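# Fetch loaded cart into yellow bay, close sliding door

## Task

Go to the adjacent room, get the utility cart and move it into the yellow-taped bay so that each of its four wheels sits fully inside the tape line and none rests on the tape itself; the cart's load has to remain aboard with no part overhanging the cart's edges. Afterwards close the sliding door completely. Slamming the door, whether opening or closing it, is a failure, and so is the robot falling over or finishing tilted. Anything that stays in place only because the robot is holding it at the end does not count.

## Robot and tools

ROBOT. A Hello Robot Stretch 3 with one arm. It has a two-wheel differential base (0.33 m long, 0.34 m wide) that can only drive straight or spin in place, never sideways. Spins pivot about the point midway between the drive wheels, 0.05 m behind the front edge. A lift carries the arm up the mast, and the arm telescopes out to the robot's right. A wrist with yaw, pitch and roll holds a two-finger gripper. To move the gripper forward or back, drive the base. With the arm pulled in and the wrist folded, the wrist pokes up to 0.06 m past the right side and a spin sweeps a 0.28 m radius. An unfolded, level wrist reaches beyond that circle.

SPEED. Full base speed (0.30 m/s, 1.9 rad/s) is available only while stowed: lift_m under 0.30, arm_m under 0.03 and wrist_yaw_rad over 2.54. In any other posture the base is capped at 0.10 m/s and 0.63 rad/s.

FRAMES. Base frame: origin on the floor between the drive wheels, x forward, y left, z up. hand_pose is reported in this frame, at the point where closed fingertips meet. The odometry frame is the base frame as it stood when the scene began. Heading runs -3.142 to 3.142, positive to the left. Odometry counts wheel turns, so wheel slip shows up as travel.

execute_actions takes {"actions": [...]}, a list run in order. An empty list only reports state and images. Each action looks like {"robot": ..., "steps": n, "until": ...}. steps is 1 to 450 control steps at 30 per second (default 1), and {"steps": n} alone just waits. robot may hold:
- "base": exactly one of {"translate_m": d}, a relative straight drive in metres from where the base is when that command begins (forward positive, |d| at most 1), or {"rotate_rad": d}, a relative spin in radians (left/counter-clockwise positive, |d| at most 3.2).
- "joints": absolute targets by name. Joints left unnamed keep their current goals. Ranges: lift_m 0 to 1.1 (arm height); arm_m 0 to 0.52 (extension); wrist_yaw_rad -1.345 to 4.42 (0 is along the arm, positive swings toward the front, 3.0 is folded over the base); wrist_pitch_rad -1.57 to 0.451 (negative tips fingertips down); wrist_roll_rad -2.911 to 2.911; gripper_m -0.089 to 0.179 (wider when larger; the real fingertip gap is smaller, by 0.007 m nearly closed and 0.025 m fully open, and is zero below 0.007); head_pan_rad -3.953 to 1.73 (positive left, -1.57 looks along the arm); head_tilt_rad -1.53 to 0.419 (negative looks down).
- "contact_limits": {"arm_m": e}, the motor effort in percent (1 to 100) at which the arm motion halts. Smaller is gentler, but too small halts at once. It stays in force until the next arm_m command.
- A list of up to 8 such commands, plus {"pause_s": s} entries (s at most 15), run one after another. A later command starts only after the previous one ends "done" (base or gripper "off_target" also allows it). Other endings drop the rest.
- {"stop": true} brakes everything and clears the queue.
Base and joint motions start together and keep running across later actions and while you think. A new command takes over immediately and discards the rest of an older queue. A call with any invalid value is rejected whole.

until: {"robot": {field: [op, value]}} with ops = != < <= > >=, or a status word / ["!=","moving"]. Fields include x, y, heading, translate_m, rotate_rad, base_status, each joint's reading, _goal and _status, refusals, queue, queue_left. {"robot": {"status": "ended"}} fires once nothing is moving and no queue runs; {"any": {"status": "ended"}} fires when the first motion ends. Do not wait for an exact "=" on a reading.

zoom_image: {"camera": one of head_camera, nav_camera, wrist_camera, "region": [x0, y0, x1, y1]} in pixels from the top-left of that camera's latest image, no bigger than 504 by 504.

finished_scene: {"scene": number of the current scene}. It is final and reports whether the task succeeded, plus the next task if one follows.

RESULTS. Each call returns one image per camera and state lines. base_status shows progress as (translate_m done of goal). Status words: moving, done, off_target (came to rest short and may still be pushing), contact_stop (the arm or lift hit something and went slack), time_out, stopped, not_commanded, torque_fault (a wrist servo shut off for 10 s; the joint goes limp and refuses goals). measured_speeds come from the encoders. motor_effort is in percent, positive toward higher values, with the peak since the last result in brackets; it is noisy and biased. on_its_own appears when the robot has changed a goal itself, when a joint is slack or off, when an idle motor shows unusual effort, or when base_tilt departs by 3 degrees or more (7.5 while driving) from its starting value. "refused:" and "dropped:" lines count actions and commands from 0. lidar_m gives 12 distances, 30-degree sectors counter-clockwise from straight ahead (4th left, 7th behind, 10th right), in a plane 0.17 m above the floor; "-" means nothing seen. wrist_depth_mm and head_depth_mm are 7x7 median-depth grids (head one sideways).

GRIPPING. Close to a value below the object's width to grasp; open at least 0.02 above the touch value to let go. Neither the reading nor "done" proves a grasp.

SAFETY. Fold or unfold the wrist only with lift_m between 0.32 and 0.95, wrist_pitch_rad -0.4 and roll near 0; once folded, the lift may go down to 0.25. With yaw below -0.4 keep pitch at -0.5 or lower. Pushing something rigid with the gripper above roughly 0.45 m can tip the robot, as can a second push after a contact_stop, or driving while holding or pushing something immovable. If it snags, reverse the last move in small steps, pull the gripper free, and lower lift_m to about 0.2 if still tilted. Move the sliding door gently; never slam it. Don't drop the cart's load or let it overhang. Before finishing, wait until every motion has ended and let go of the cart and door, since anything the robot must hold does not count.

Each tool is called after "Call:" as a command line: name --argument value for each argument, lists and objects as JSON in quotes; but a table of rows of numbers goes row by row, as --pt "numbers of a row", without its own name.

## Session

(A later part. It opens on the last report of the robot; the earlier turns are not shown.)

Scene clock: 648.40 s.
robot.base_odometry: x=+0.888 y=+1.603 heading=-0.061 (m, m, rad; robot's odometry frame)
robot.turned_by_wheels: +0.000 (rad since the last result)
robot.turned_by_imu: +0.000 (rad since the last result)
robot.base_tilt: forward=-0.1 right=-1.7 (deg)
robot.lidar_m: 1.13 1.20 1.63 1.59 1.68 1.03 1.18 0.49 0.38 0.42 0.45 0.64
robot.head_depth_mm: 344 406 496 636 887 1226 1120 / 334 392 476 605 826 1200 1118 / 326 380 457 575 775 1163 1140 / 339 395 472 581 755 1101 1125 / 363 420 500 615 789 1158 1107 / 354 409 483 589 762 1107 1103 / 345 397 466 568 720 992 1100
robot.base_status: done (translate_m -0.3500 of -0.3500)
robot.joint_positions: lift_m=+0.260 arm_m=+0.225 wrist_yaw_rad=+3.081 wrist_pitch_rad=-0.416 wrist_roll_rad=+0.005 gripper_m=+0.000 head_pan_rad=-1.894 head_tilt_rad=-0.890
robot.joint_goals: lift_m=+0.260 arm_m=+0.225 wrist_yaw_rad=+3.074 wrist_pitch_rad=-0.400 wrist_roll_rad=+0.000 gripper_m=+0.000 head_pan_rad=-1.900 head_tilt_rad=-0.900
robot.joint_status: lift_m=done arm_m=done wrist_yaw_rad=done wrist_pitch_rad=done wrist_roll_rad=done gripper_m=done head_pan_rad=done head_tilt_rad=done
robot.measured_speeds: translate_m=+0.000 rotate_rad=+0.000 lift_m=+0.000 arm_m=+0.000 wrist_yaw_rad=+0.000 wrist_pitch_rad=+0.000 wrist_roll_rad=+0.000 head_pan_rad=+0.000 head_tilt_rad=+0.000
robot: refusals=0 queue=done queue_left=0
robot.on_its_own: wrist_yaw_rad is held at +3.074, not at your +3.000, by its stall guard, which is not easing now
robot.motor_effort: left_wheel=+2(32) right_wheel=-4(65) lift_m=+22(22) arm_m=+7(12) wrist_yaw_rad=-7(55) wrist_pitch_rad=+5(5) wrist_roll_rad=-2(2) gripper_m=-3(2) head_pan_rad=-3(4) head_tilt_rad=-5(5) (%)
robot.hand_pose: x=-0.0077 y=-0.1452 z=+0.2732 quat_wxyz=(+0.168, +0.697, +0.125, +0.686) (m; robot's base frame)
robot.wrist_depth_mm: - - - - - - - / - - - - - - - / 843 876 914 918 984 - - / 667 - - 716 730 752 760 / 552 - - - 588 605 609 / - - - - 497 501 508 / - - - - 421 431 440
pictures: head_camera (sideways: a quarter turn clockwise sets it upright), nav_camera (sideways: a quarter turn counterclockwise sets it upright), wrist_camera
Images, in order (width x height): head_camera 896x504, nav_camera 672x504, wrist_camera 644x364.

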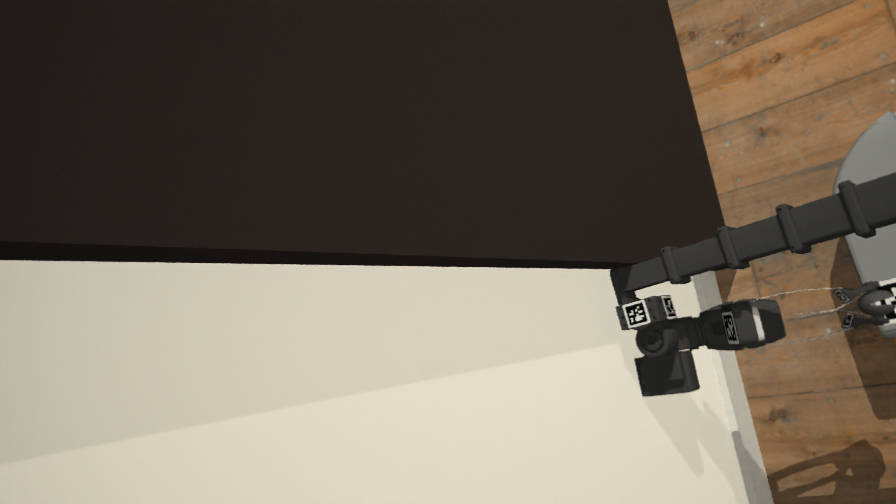

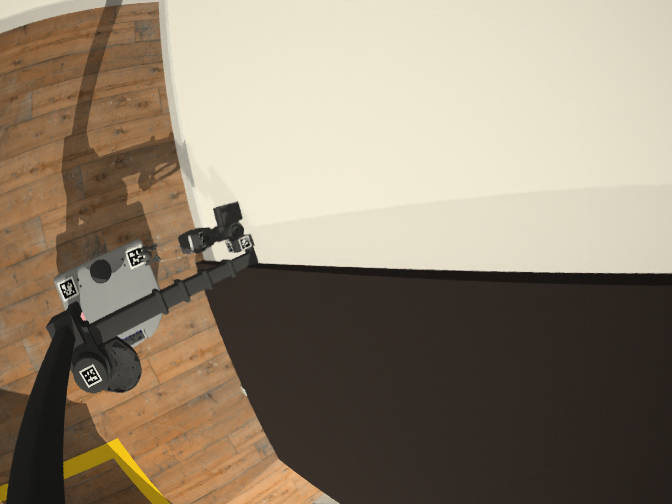

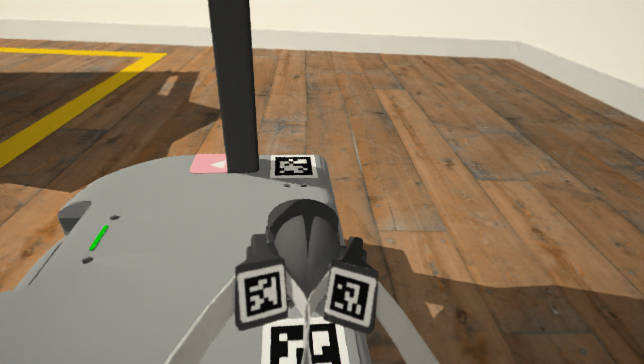

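Call:
execute_actions --actions '[{"robot":{"base":{"translate_m":-0.3},"joints":{"arm_m":0.215,"wrist_yaw_rad":3.08}},"steps":300,"until":{"robot":{"status":"ended"}}},{"robot":{"base":{"translate_m":-0.15}},"steps":300,"until":{"robot":{"status":"ended"}}}]'

Scene clock: 655.30 s.
robot.base_odometry: x=+0.439 y=+1.630 heading=-0.061 (m, m, rad; robot's odometry frame)
robot.turned_by_wheels: -0.001 (rad since the last result)
robot.turned_by_imu: +0.359 (rad since the last result)
robot.base_tilt: forward=+0.0 right=-1.7 (deg)
robot.lidar_m: 1.54 1.76 1.64 0.94 0.84 1.12 0.51 0.34 0.32 0.38 0.49 1.06
robot.head_depth_mm: - 299 353 432 558 787 1103 / - 302 358 440 573 817 1102 / 308 308 363 448 586 849 1125 / 319 370 440 531 665 901 1132 / 323 374 449 559 737 1104 1108 / 327 380 456 569 758 1144 1108 / 331 385 464 579 778 1152 1103
robot.base_status: done (translate_m -0.1499 of -0.1500)
robot.joint_positions: lift_m=+0.260 arm_m=+0.191 wrist_yaw_rad=+3.146 wrist_pitch_rad=-0.416 wrist_roll_rad=+0.005 gripper_m=+0.000 head_pan_rad=-1.894 head_tilt_rad=-0.891
robot.joint_goals: lift_m=+0.260 arm_m=+0.215 wrist_yaw_rad=+3.144 wrist_pitch_rad=-0.400 wrist_roll_rad=+0.000 gripper_m=+0.000 head_pan_rad=-1.900 head_tilt_rad=-0.900
robot.joint_status: lift_m=done arm_m=done wrist_yaw_rad=done wrist_pitch_rad=done wrist_roll_rad=done gripper_m=done head_pan_rad=done head_tilt_rad=done
robot.measured_speeds: translate_m=+0.000 rotate_rad=+0.000 lift_m=+0.000 arm_m=+0.000 wrist_yaw_rad=+0.000 wrist_pitch_rad=+0.000 wrist_roll_rad=+0.000 head_pan_rad=+0.000 head_tilt_rad=+0.000
robot: refusals=0 queue=done queue_left=0
robot.on_its_own: wrist_yaw_rad is held at +3.144, not at your +3.080, by its stall guard, which is not easing now; left_wheel is at rest, and its effort (-20) is outside its rest range (-18 to +18); arm_m is at rest, and its effort (+48) is outside its rest range (-14 to +14)
robot.motor_effort: left_wheel=-20(32) right_wheel=-4(54) lift_m=+29(29) arm_m=+48(46) wrist_yaw_rad=-2(50) wrist_pitch_rad=+5(5) wrist_roll_rad=-2(2) gripper_m=-3(3) head_pan_rad=-4(4) head_tilt_rad=-5(5) (%)
robot.hand_pose: x=-0.0223 y=-0.1108 z=+0.2729 quat_wxyz=(+0.145, +0.693, +0.147, +0.691) (m; robot's base frame)
robot.wrist_depth_mm: 916 - - - - - - / - - - - - - - / 851 868 890 912 954 - - / 666 725 - 784 735 749 758 / 547 - - - 582 597 606 / 474 - - - 496 496 504 / - - - - 426 430 440
pictures: head_camera (sideways: a quarter turn clockwise sets it upright), nav_camera (sideways: a quarter turn counterclockwise sets it upright), wrist_camera
Images, in order (width x height): head_camera 896x504, nav_camera 672x504, wrist_camera 644x364.

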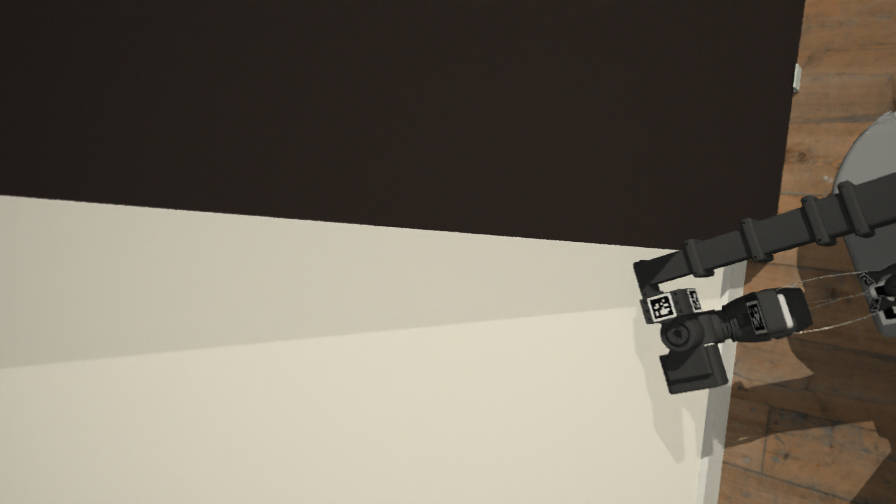

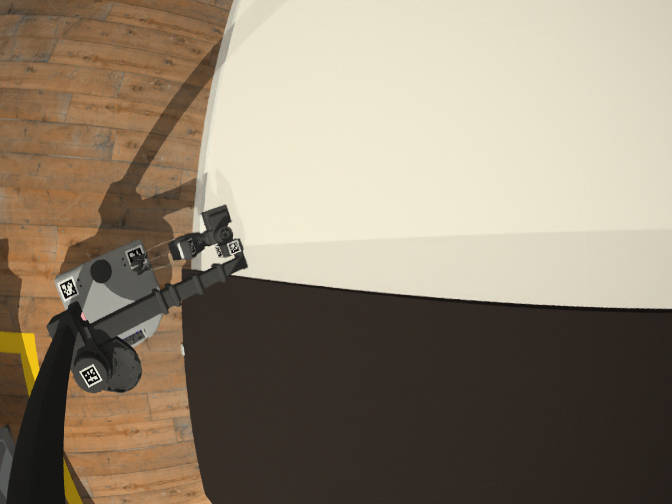

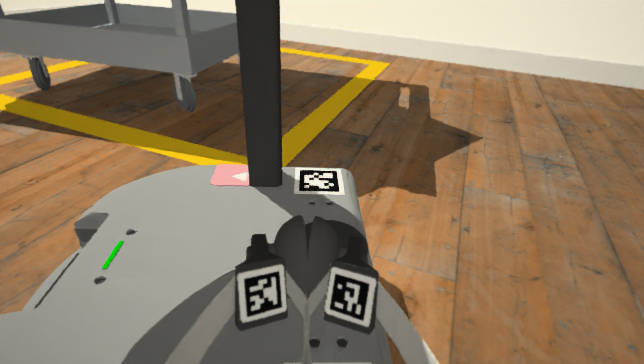

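Call:
execute_actions --actions '[{"robot":{"joints":{"arm_m":0.17}},"steps":60,"until":{"robot":{"status":"ended"}}},{"robot":{"base":{"rotate_rad":-0.36}},"steps":200,"until":{"robot":{"status":"ended"}}}]'

Scene clock: 658.47 s.
robot.base_odometry: x=+0.439 y=+1.630 heading=-0.421 (m, m, rad; robot's odometry frame)
robot.turned_by_wheels: -0.359 (rad since the last result)
robot.turned_by_imu: -0.357 (rad since the last result)
robot.base_tilt: forward=-0.1 right=-1.6 (deg)
robot.lidar_m: 1.51 1.61 1.68 1.64 0.74 0.73 1.03 0.43 0.34 0.38 0.40 0.57
robot.head_depth_mm: 299 349 425 545 760 1183 1117 / 295 338 409 519 708 1124 1123 / 298 335 396 496 665 1016 1146 / 327 380 448 546 708 976 1134 / 319 369 439 542 708 894 1107 / 311 359 425 521 669 918 1109 / 304 349 411 498 635 876 1089
robot.base_status: done (rotate_rad -0.3599 of -0.3600)
robot.joint_positions: lift_m=+0.260 arm_m=+0.170 wrist_yaw_rad=+3.146 wrist_pitch_rad=-0.416 wrist_roll_rad=+0.005 gripper_m=+0.000 head_pan_rad=-1.894 head_tilt_rad=-0.891
robot.joint_goals: lift_m=+0.260 arm_m=+0.170 wrist_yaw_rad=+3.144 wrist_pitch_rad=-0.400 wrist_roll_rad=+0.000 gripper_m=+0.000 head_pan_rad=-1.900 head_tilt_rad=-0.900
robot.joint_status: lift_m=done arm_m=done wrist_yaw_rad=done wrist_pitch_rad=done wrist_roll_rad=done gripper_m=done head_pan_rad=done head_tilt_rad=done
robot.measured_speeds: translate_m=+0.000 rotate_rad=+0.000 lift_m=+0.000 arm_m=+0.000 wrist_yaw_rad=+0.000 wrist_pitch_rad=+0.000 wrist_roll_rad=+0.000 head_pan_rad=+0.000 head_tilt_rad=+0.000
robot: refusals=0 queue=done queue_left=0
robot.on_its_own: wrist_yaw_rad is held at +3.144, not at your +3.080, by its stall guard, which is not easing now
robot.motor_effort: left_wheel=+3(20) right_wheel=-3(29) lift_m=+27(29) arm_m=-2(46) wrist_yaw_rad=-2(2) wrist_pitch_rad=+5(5) wrist_roll_rad=-2(1) gripper_m=-3(2) head_pan_rad=-4(3) head_tilt_rad=-4(5) (%)
robot.hand_pose: x=-0.0223 y=-0.0904 z=+0.2730 quat_wxyz=(+0.145, +0.693, +0.147, +0.691) (m; robot's base frame)
robot.wrist_depth_mm: - - - - - - - / 686 - - - - - - / 805 859 888 931 973 - - / 664 707 735 739 728 739 766 / 548 - - - 591 604 603 / 471 - - - 494 499 509 / - - - - 428 427 435
pictures: head_camera (sideways: a quarter turn clockwise sets it upright), nav_camera (sideways: a quarter turn counterclockwise sets it upright), wrist_camera
Images, in order (width x height): head_camera 896x504, nav_camera 672x504, wrist_camera 644x364.

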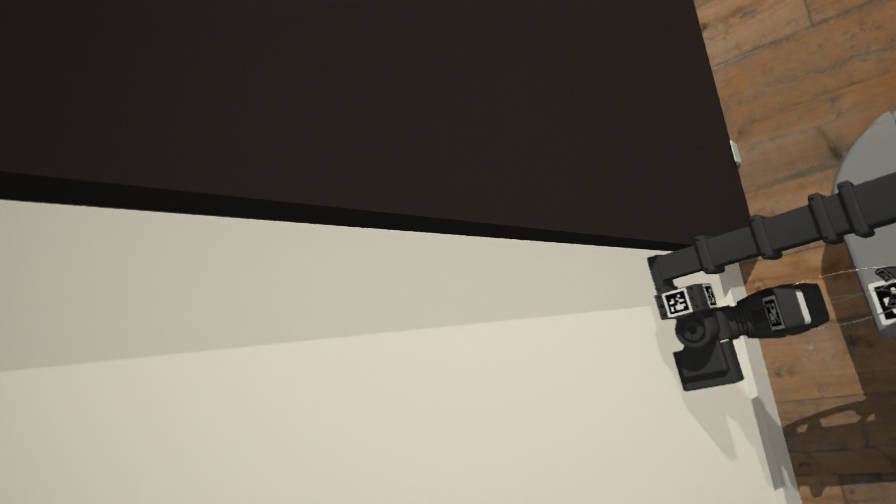

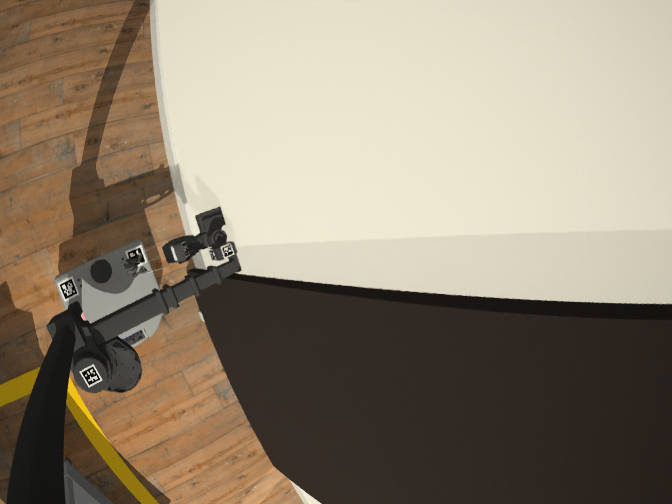

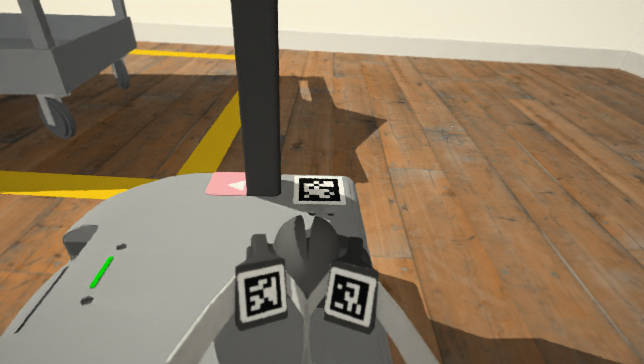

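Call:
execute_actions --actions '[{"robot":{"base":{"translate_m":-0.1}},"steps":200,"until":{"robot":{"status":"ended"}}}]'

Scene clock: 661.00 s.
robot.base_odometry: x=+0.348 y=+1.671 heading=-0.421 (m, m, rad; robot's odometry frame)
robot.turned_by_wheels: +0.000 (rad since the last result)
robot.turned_by_imu: +0.000 (rad since the last result)
robot.base_tilt: forward=-0.1 right=-1.7 (deg)
robot.lidar_m: 1.62 1.72 1.69 1.65 0.66 0.71 1.00 0.42 0.33 0.37 0.39 0.56
robot.head_depth_mm: 295 341 416 533 744 1191 1116 / 291 331 400 508 694 1098 1117 / 287 320 385 484 649 991 1145 / 315 365 426 520 680 939 1124 / 313 362 431 533 695 877 1114 / 306 353 418 511 659 903 1107 / 298 342 403 491 624 858 1093
robot.base_status: done (translate_m -0.1000 of -0.1000)
robot.joint_positions: lift_m=+0.260 arm_m=+0.170 wrist_yaw_rad=+3.146 wrist_pitch_rad=-0.416 wrist_roll_rad=+0.004 gripper_m=+0.000 head_pan_rad=-1.894 head_tilt_rad=-0.891
robot.joint_goals: lift_m=+0.260 arm_m=+0.170 wrist_yaw_rad=+3.144 wrist_pitch_rad=-0.400 wrist_roll_rad=+0.000 gripper_m=+0.000 head_pan_rad=-1.900 head_tilt_rad=-0.900
robot.joint_status: lift_m=done arm_m=done wrist_yaw_rad=done wrist_pitch_rad=done wrist_roll_rad=done gripper_m=done head_pan_rad=done head_tilt_rad=done
robot.measured_speeds: translate_m=+0.000 rotate_rad=+0.000 lift_m=+0.000 arm_m=+0.000 wrist_yaw_rad=+0.000 wrist_pitch_rad=+0.000 wrist_roll_rad=+0.000 head_pan_rad=+0.000 head_tilt_rad=+0.000
robot: refusals=0 queue=done queue_left=0
robot.on_its_own: wrist_yaw_rad is held at +3.144, not at your +3.080, by its stall guard, which is not easing now
robot.motor_effort: left_wheel=+3(18) right_wheel=-3(49) lift_m=+27(27) arm_m=-2(2) wrist_yaw_rad=-2(2) wrist_pitch_rad=+5(5) wrist_roll_rad=-1(2) gripper_m=-2(3) head_pan_rad=-4(4) head_tilt_rad=-4(5) (%)
robot.hand_pose: x=-0.0222 y=-0.0904 z=+0.2730 quat_wxyz=(+0.145, +0.693, +0.148, +0.691) (m; robot's base frame)
robot.wrist_depth_mm: - - - - - - - / 679 - - - - - - / 834 836 886 927 957 - - / 668 715 731 745 725 747 769 / 547 - - - 582 603 606 / 469 - - - 494 502 511 / - - - - 426 428 438
pictures: head_camera (sideways: a quarter turn clockwise sets it upright), nav_camera (sideways: a quarter turn counterclockwise sets it upright), wrist_camera
Images, in order (width x height): head_camera 896x504, nav_camera 672x504, wrist_camera 644x364.

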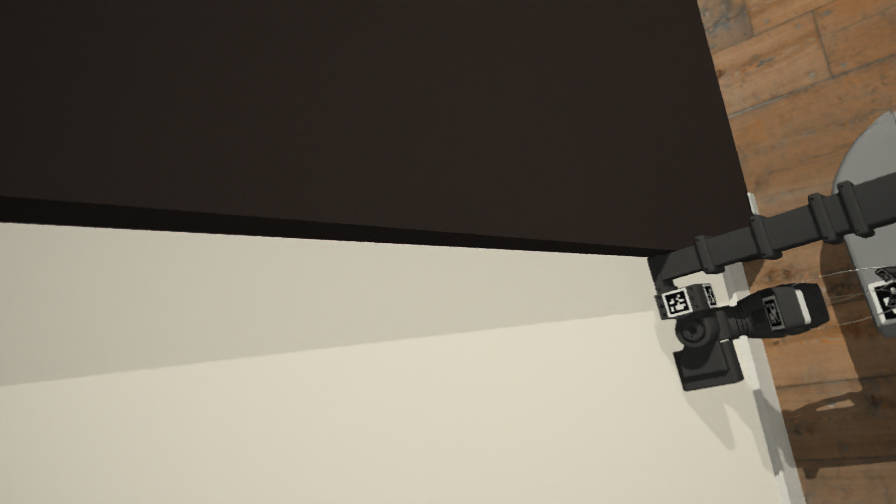

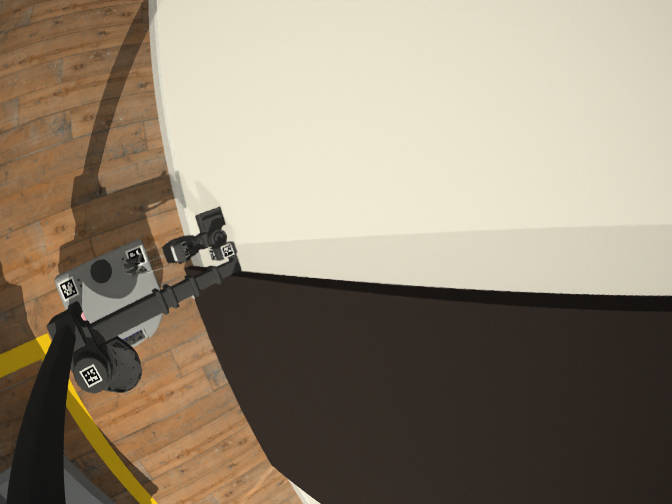

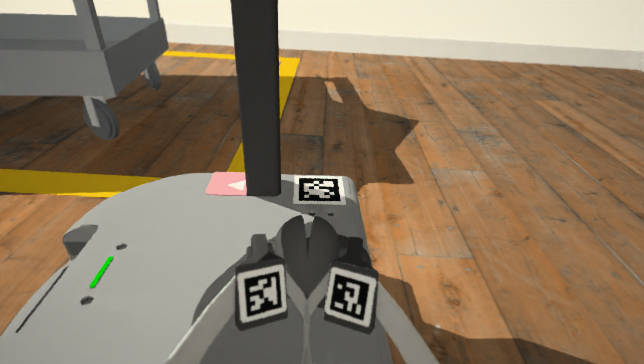

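Call:
execute_actions --actions '[{"robot":{"base":{"translate_m":-0.07}},"steps":200,"until":{"robot":{"status":"ended"}}}]'

Scene clock: 662.90 s.
robot.base_odometry: x=+0.284 y=+1.700 heading=-0.421 (m, m, rad; robot's odometry frame)
robot.turned_by_wheels: +0.000 (rad since the last result)
robot.turned_by_imu: +0.000 (rad since the last result)
robot.base_tilt: forward=-0.1 right=-1.7 (deg)
robot.lidar_m: 1.69 1.78 1.68 1.65 0.63 0.70 0.99 0.42 0.33 0.37 0.39 0.56
robot.head_depth_mm: 294 336 410 526 733 1189 1121 / 289 325 394 501 685 1082 1115 / 285 316 379 476 643 973 1150 / 309 356 415 511 677 927 1130 / 310 358 426 526 687 874 1100 / 302 348 411 504 651 895 1106 / 297 338 399 485 618 849 1083
robot.base_status: done (translate_m -0.0700 of -0.0700)
robot.joint_positions: lift_m=+0.260 arm_m=+0.170 wrist_yaw_rad=+3.153 wrist_pitch_rad=-0.416 wrist_roll_rad=+0.004 gripper_m=+0.000 head_pan_rad=-1.894 head_tilt_rad=-0.891
robot.joint_goals: lift_m=+0.260 arm_m=+0.170 wrist_yaw_rad=+3.144 wrist_pitch_rad=-0.400 wrist_roll_rad=+0.000 gripper_m=+0.000 head_pan_rad=-1.900 head_tilt_rad=-0.900
robot.joint_status: lift_m=done arm_m=done wrist_yaw_rad=done wrist_pitch_rad=done wrist_roll_rad=done gripper_m=done head_pan_rad=done head_tilt_rad=done
robot.measured_speeds: translate_m=+0.000 rotate_rad=+0.000 lift_m=+0.000 arm_m=+0.000 wrist_yaw_rad=+0.000 wrist_pitch_rad=+0.000 wrist_roll_rad=+0.000 head_pan_rad=+0.000 head_tilt_rad=+0.000
robot: refusals=0 queue=done queue_left=0
robot.on_its_own: wrist_yaw_rad is held at +3.144, not at your +3.080, by its stall guard, which is not easing now
robot.motor_effort: left_wheel=+6(10) right_wheel=-9(25) lift_m=+27(27) arm_m=+3(3) wrist_yaw_rad=-9(8) wrist_pitch_rad=+5(5) wrist_roll_rad=-2(1) gripper_m=-3(3) head_pan_rad=-3(3) head_tilt_rad=-4(5) (%)
robot.hand_pose: x=-0.0238 y=-0.0901 z=+0.2730 quat_wxyz=(+0.143, +0.692, +0.150, +0.691) (m; robot's base frame)
robot.wrist_depth_mm: - - - - - - - / 689 703 - - - - - / 855 804 893 927 949 - - / 657 696 743 750 723 743 767 / 544 - - - 594 594 620 / 475 - - - 495 505 512 / - - - - 427 427 435
pictures: head_camera (sideways: a quarter turn clockwise sets it upright), nav_camera (sideways: a quarter turn counterclockwise sets it upright), wrist_camera
Images, in order (width x height): head_camera 896x504, nav_camera 672x504, wrist_camera 644x364.

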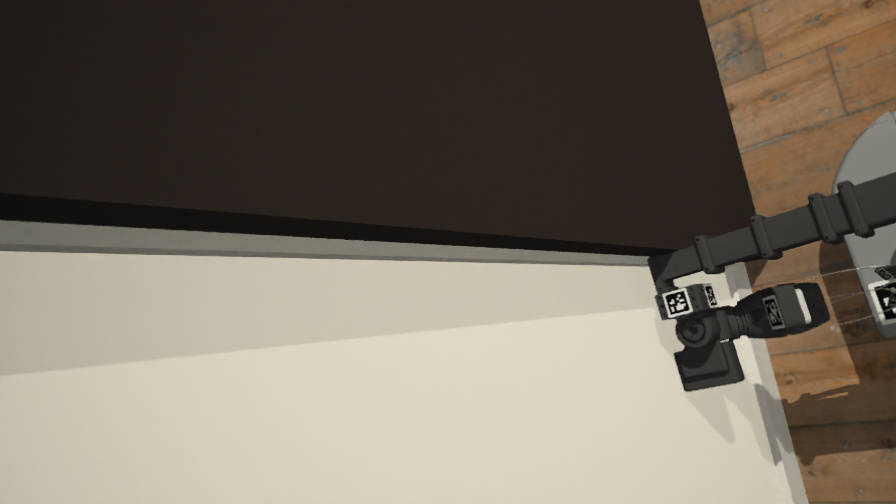

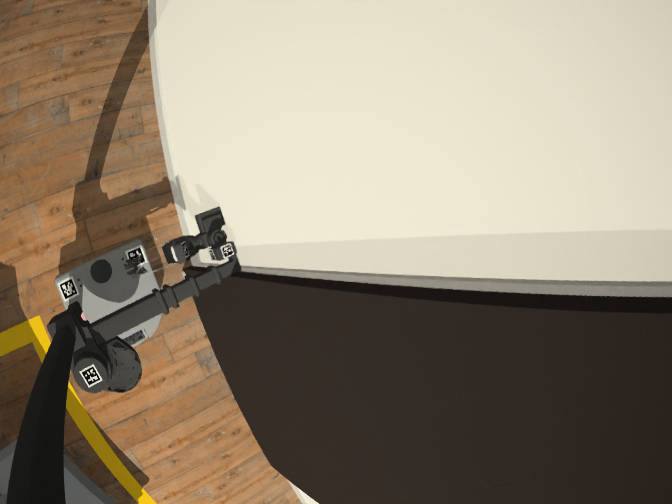

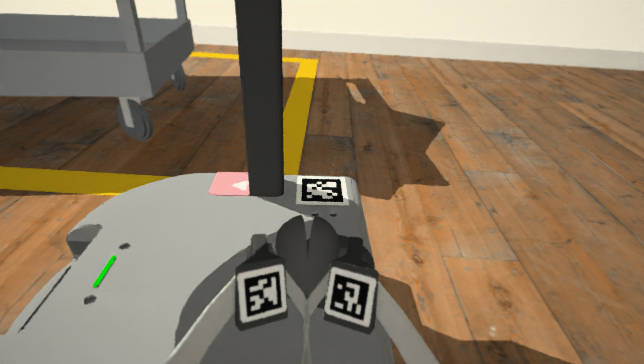

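Call:
execute_actions --actions '[{"robot":{"base":{"translate_m":-0.07}},"steps":200,"until":{"robot":{"status":"ended"}}},{"robot":{"joints":{"head_pan_rad":-1.5,"head_tilt_rad":-1.2}},"steps":60}]'

Scene clock: 666.83 s.
robot.base_odometry: x=+0.220 y=+1.728 heading=-0.419 (m, m, rad; robot's odometry frame)
robot.turned_by_wheels: +0.001 (rad since the last result)
robot.turned_by_imu: +0.002 (rad since the last result)
robot.base_tilt: forward=+8.1 right=-1.7 (deg)
robot.lidar_m: 1.15 1.20 1.63 1.66 0.63 1.00 0.98 0.41 0.31 0.31 0.39 0.55
robot.head_depth_mm: 358 439 542 669 1140 1235 1159 / 364 447 581 749 1213 1236 - / 370 457 597 801 1194 - - / 376 468 614 835 1250 - - / 384 477 631 935 1232 1157 1079 / 391 489 651 981 1212 1139 1072 / 397 500 673 1023 1188 1116 1055
robot.base_status: off_target (translate_m -0.0699 of -0.0700)
robot.joint_positions: lift_m=+0.260 arm_m=+0.170 wrist_yaw_rad=+3.158 wrist_pitch_rad=-0.416 wrist_roll_rad=+0.004 gripper_m=+0.000 head_pan_rad=-1.508 head_tilt_rad=-1.185
robot.joint_goals: lift_m=+0.260 arm_m=+0.170 wrist_yaw_rad=+3.144 wrist_pitch_rad=-0.400 wrist_roll_rad=+0.000 gripper_m=+0.000 head_pan_rad=-1.500 head_tilt_rad=-1.200
robot.joint_status: lift_m=done arm_m=done wrist_yaw_rad=done wrist_pitch_rad=done wrist_roll_rad=done gripper_m=done head_pan_rad=done head_tilt_rad=done
robot.measured_speeds: translate_m=+0.000 rotate_rad=+0.000 lift_m=+0.000 arm_m=+0.000 wrist_yaw_rad=+0.000 wrist_pitch_rad=+0.000 wrist_roll_rad=+0.000 head_pan_rad=+0.000 head_tilt_rad=+0.000
robot: refusals=0 queue=done queue_left=0
robot.on_its_own: base_tilt is 8.2 degrees off its reading at the scene's start (forward=-0.1 right=-1.6); wrist_yaw_rad is held at +3.144, not at your +3.080, by its stall guard, which is not easing now; left_wheel is at rest, and its effort (+25) is outside its rest range (-18 to +18); right_wheel is at rest, and its effort (-45) is outside its rest range (-18 to +18); wrist_yaw_rad is at rest, and its effort (-14) is outside its rest range (-12 to +12)
robot.motor_effort: left_wheel=+25(42) right_wheel=-45(82) lift_m=+25(27) arm_m=+7(7) wrist_yaw_rad=-14(14) wrist_pitch_rad=+5(5) wrist_roll_rad=-1(2) gripper_m=-3(3) head_pan_rad=+5(36) head_tilt_rad=-8(28) (%)
robot.hand_pose: x=-0.0249 y=-0.0899 z=+0.2731 quat_wxyz=(+0.141, +0.692, +0.152, +0.692) (m; robot's base frame)
robot.wrist_depth_mm: - - - - - - - / - 721 - - - - - / 736 839 - 926 875 833 778 / 815 824 808 754 673 641 625 / 646 - - - 555 531 525 / 554 - - - 474 458 442 / - - - - 403 399 384
pictures: head_camera (sideways: a quarter turn clockwise sets it upright), nav_camera (sideways: a quarter turn counterclockwise sets it upright), wrist_camera
Images, in order (width x height): head_camera 896x504, nav_camera 672x504, wrist_camera 644x364.

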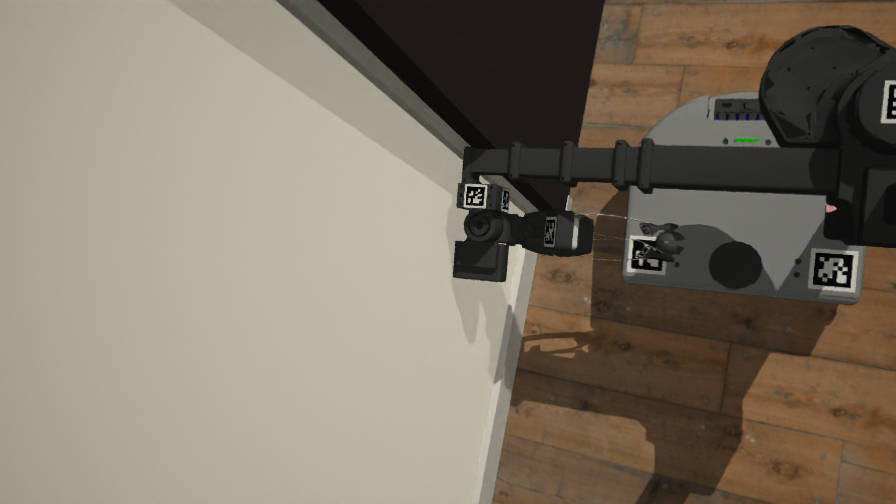

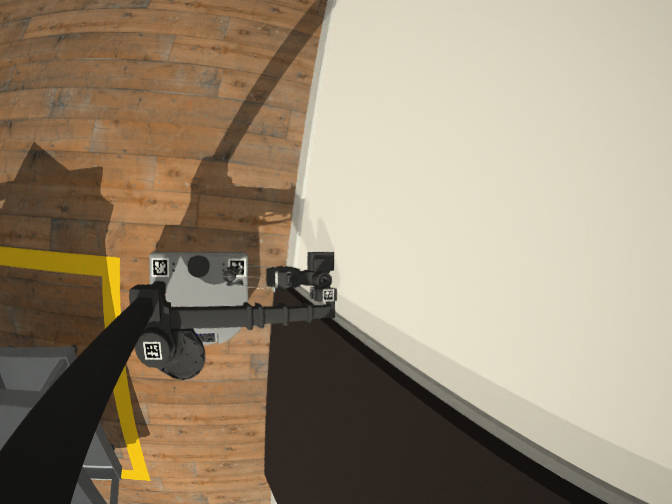

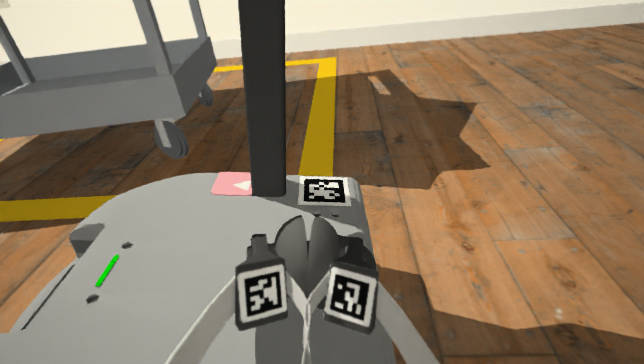

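Call:
execute_actions --actions '[{"robot":{"base":{"translate_m":0.09}},"steps":200,"until":{"robot":{"status":"ended"}}},{"robot":{"joints":{"arm_m":0.0,"head_pan_rad":-1.9,"head_tilt_rad":-1.1}},"steps":200,"until":{"robot":{"status":"ended"}}}]'

Scene clock: 672.30 s.
robot.base_odometry: x=+0.302 y=+1.691 heading=-0.421 (m, m, rad; robot's odometry frame)
robot.turned_by_wheels: -0.002 (rad since the last result)
robot.turned_by_imu: +0.003 (rad since the last result)
robot.base_tilt: forward=+0.0 right=-1.7 (deg)
robot.lidar_m: 1.66 1.77 1.68 1.65 0.63 0.70 0.98 0.42 0.34 0.37 0.39 0.56
robot.head_depth_mm: 326 404 533 785 1254 1194 - / 316 390 508 735 1243 1194 - / 338 402 503 691 1163 - - / 360 436 552 754 1171 - - / 350 423 536 734 1160 1168 1094 / 341 410 515 694 1060 1183 1084 / 332 398 495 659 983 1172 1086
robot.base_status: done (translate_m +0.0900 of +0.0900)
robot.joint_positions: lift_m=+0.260 arm_m=+0.000 wrist_yaw_rad=+3.146 wrist_pitch_rad=-0.416 wrist_roll_rad=+0.004 gripper_m=+0.000 head_pan_rad=-1.893 head_tilt_rad=-1.100
robot.joint_goals: lift_m=+0.260 arm_m=+0.000 wrist_yaw_rad=+3.144 wrist_pitch_rad=-0.400 wrist_roll_rad=+0.000 gripper_m=+0.000 head_pan_rad=-1.900 head_tilt_rad=-1.100
robot.joint_status: lift_m=done arm_m=done wrist_yaw_rad=done wrist_pitch_rad=done wrist_roll_rad=done gripper_m=done head_pan_rad=done head_tilt_rad=done
robot.measured_speeds: translate_m=+0.000 rotate_rad=+0.000 lift_m=+0.000 arm_m=+0.000 wrist_yaw_rad=+0.000 wrist_pitch_rad=+0.000 wrist_roll_rad=+0.000 head_pan_rad=+0.000 head_tilt_rad=+0.000
robot: refusals=0 queue=done queue_left=0
robot.on_its_own: wrist_yaw_rad is held at +3.144, not at your +3.080, by its stall guard, which is not easing now
robot.motor_effort: left_wheel=+0(38) right_wheel=+0(61) lift_m=+25(25) arm_m=-5(12) wrist_yaw_rad=-2(14) wrist_pitch_rad=+5(5) wrist_roll_rad=-2(1) gripper_m=-2(3) head_pan_rad=-4(35) head_tilt_rad=+1(13) (%)
robot.hand_pose: x=-0.0222 y=+0.0795 z=+0.2732 quat_wxyz=(+0.145, +0.693, +0.147, +0.691) (m; robot's base frame)
robot.wrist_depth_mm: 864 891 - - - - - / 541 679 - - - - - / 621 821 - 933 985 - - / 667 670 - 696 726 749 764 / 537 551 - 600 584 598 606 / 463 492 - - 498 497 510 / - - - - 427 430 440
pictures: head_camera (sideways: a quarter turn clockwise sets it upright), nav_camera (sideways: a quarter turn counterclockwise sets it upright), wrist_camera
Images, in order (width x height): head_camera 896x504, nav_camera 672x504, wrist_camera 644x364.

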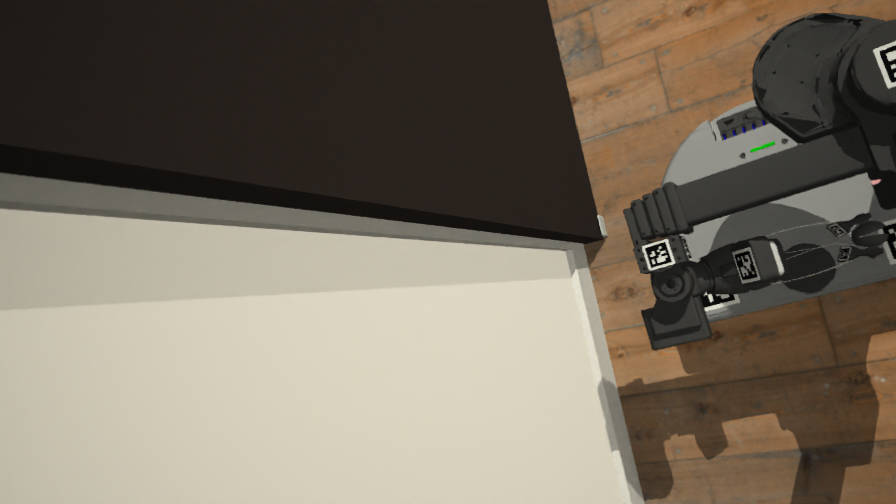

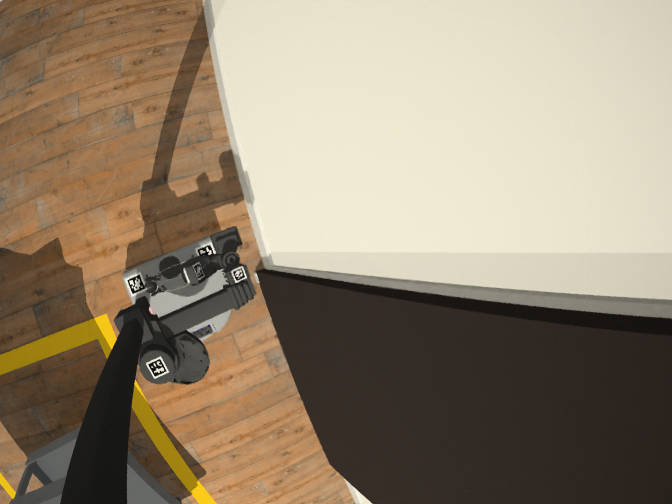

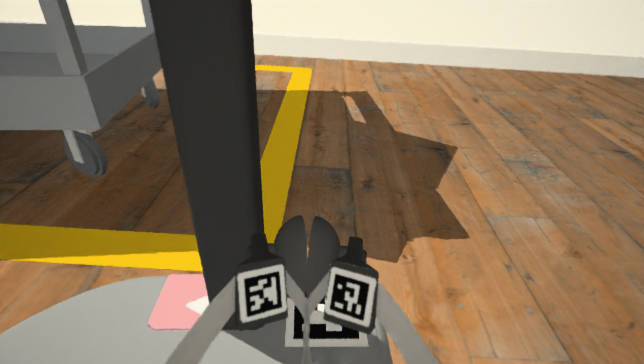

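Call:
execute_actions --actions '[{"robot":{"joints":{"head_pan_rad":-2.6,"head_tilt_rad":-0.6}},"steps":90,"until":{"robot":{"status":"ended"}}}]'

Call:
zoom_image --camera "head_camera" --region '[400,0,896,504]'

Scene clock: 673.43 s.
robot.base_odometry: x=+0.302 y=+1.691 heading=-0.421 (m, m, rad; robot's odometry frame)
robot.turned_by_wheels: +0.000 (rad since the last result)
robot.turned_by_imu: +0.000 (rad since the last result)
robot.base_tilt: forward=-0.1 right=-1.7 (deg)
robot.lidar_m: 1.67 1.77 1.69 1.65 0.64 0.71 0.98 0.42 0.34 0.37 0.39 0.56
robot.head_depth_mm: 723 871 1095 1772 1775 1457 1233 / 590 691 823 1023 1350 1442 1227 / 501 569 659 779 957 1248 1218 / 435 484 548 627 740 896 1134 / 385 422 471 529 604 707 845 / 344 374 411 454 509 581 673 / 311 336 364 399 441 493 559
robot.base_status: done (translate_m +0.0900 of +0.0900)
robot.joint_positions: lift_m=+0.260 arm_m=+0.000 wrist_yaw_rad=+3.146 wrist_pitch_rad=-0.416 wrist_roll_rad=+0.004 gripper_m=+0.000 head_pan_rad=-2.593 head_tilt_rad=-0.607
robot.joint_goals: lift_m=+0.260 arm_m=+0.000 wrist_yaw_rad=+3.144 wrist_pitch_rad=-0.400 wrist_roll_rad=+0.000 gripper_m=+0.000 head_pan_rad=-2.600 head_tilt_rad=-0.600
robot.joint_status: lift_m=done arm_m=done wrist_yaw_rad=done wrist_pitch_rad=done wrist_roll_rad=done gripper_m=done head_pan_rad=done head_tilt_rad=done
robot.measured_speeds: translate_m=+0.000 rotate_rad=+0.000 lift_m=+0.000 arm_m=+0.000 wrist_yaw_rad=+0.000 wrist_pitch_rad=+0.000 wrist_roll_rad=+0.000 head_pan_rad=+0.000 head_tilt_rad=+0.000
robot: refusals=0 queue=done queue_left=0
robot.on_its_own: wrist_yaw_rad is held at +3.144, not at your +3.080, by its stall guard, which is not easing now
robot.motor_effort: left_wheel=+0(0) right_wheel=+0(1) lift_m=+25(25) arm_m=-4(5) wrist_yaw_rad=-2(2) wrist_pitch_rad=+5(5) wrist_roll_rad=-2(1) gripper_m=-2(3) head_pan_rad=-4(47) head_tilt_rad=+3(31) (%)
robot.hand_pose: x=-0.0222 y=+0.0795 z=+0.2732 quat_wxyz=(+0.145, +0.693, +0.147, +0.691) (m; robot's base frame)
robot.wrist_depth_mm: 875 909 - - - - - / 537 680 - - - - - / 620 845 - 928 959 - - / 658 673 - 702 716 746 769 / 543 546 - 601 585 605 606 / 461 490 - - 499 494 510 / - - - - 428 431 434
pictures: head_camera (sideways: a quarter turn clockwise sets it upright), nav_camera (sideways: a quarter turn counterclockwise sets it upright), wrist_camera
Images, in order (width x height): head_camera 896x504, nav_camera 672x504, wrist_camera 644x364.

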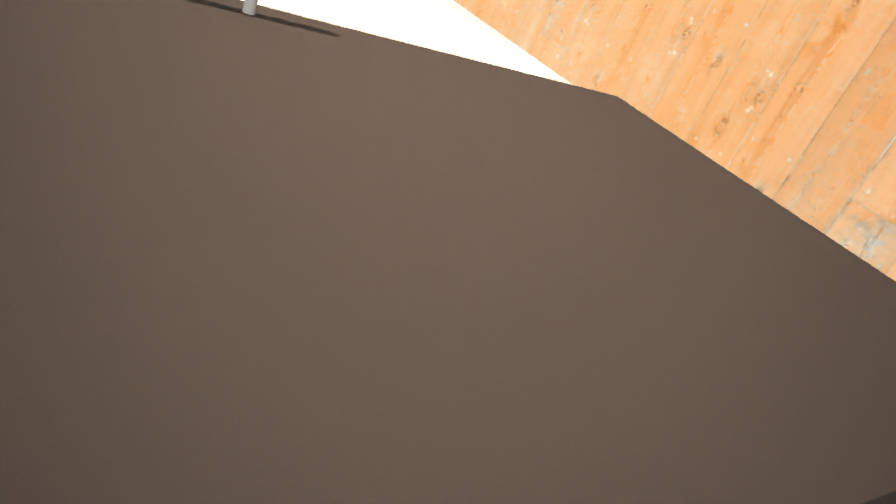

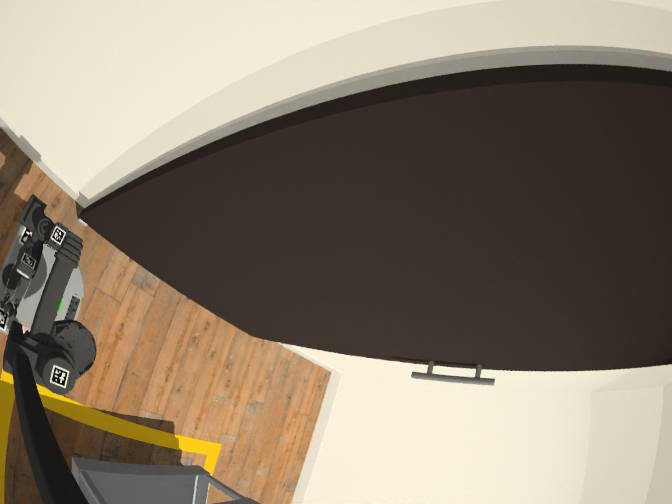

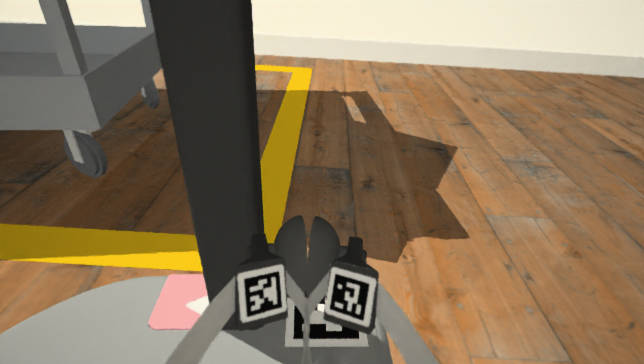

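Region (400, 0, 896, 504) of head_camera's 896x504 image, scaled by 1.000; it fills the left 496 columns of this view, and the rest is white.

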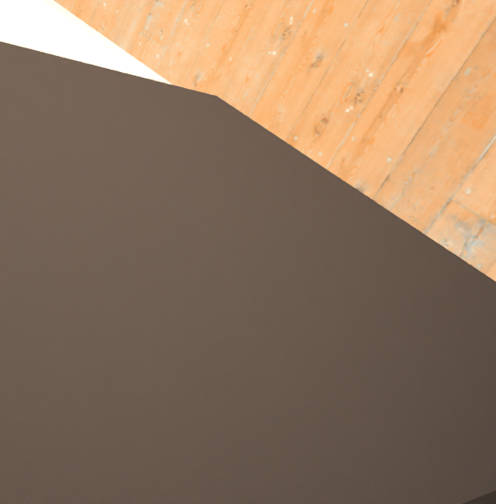

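Call:
finished_scene --scene 2

The scene is finished: the task was done.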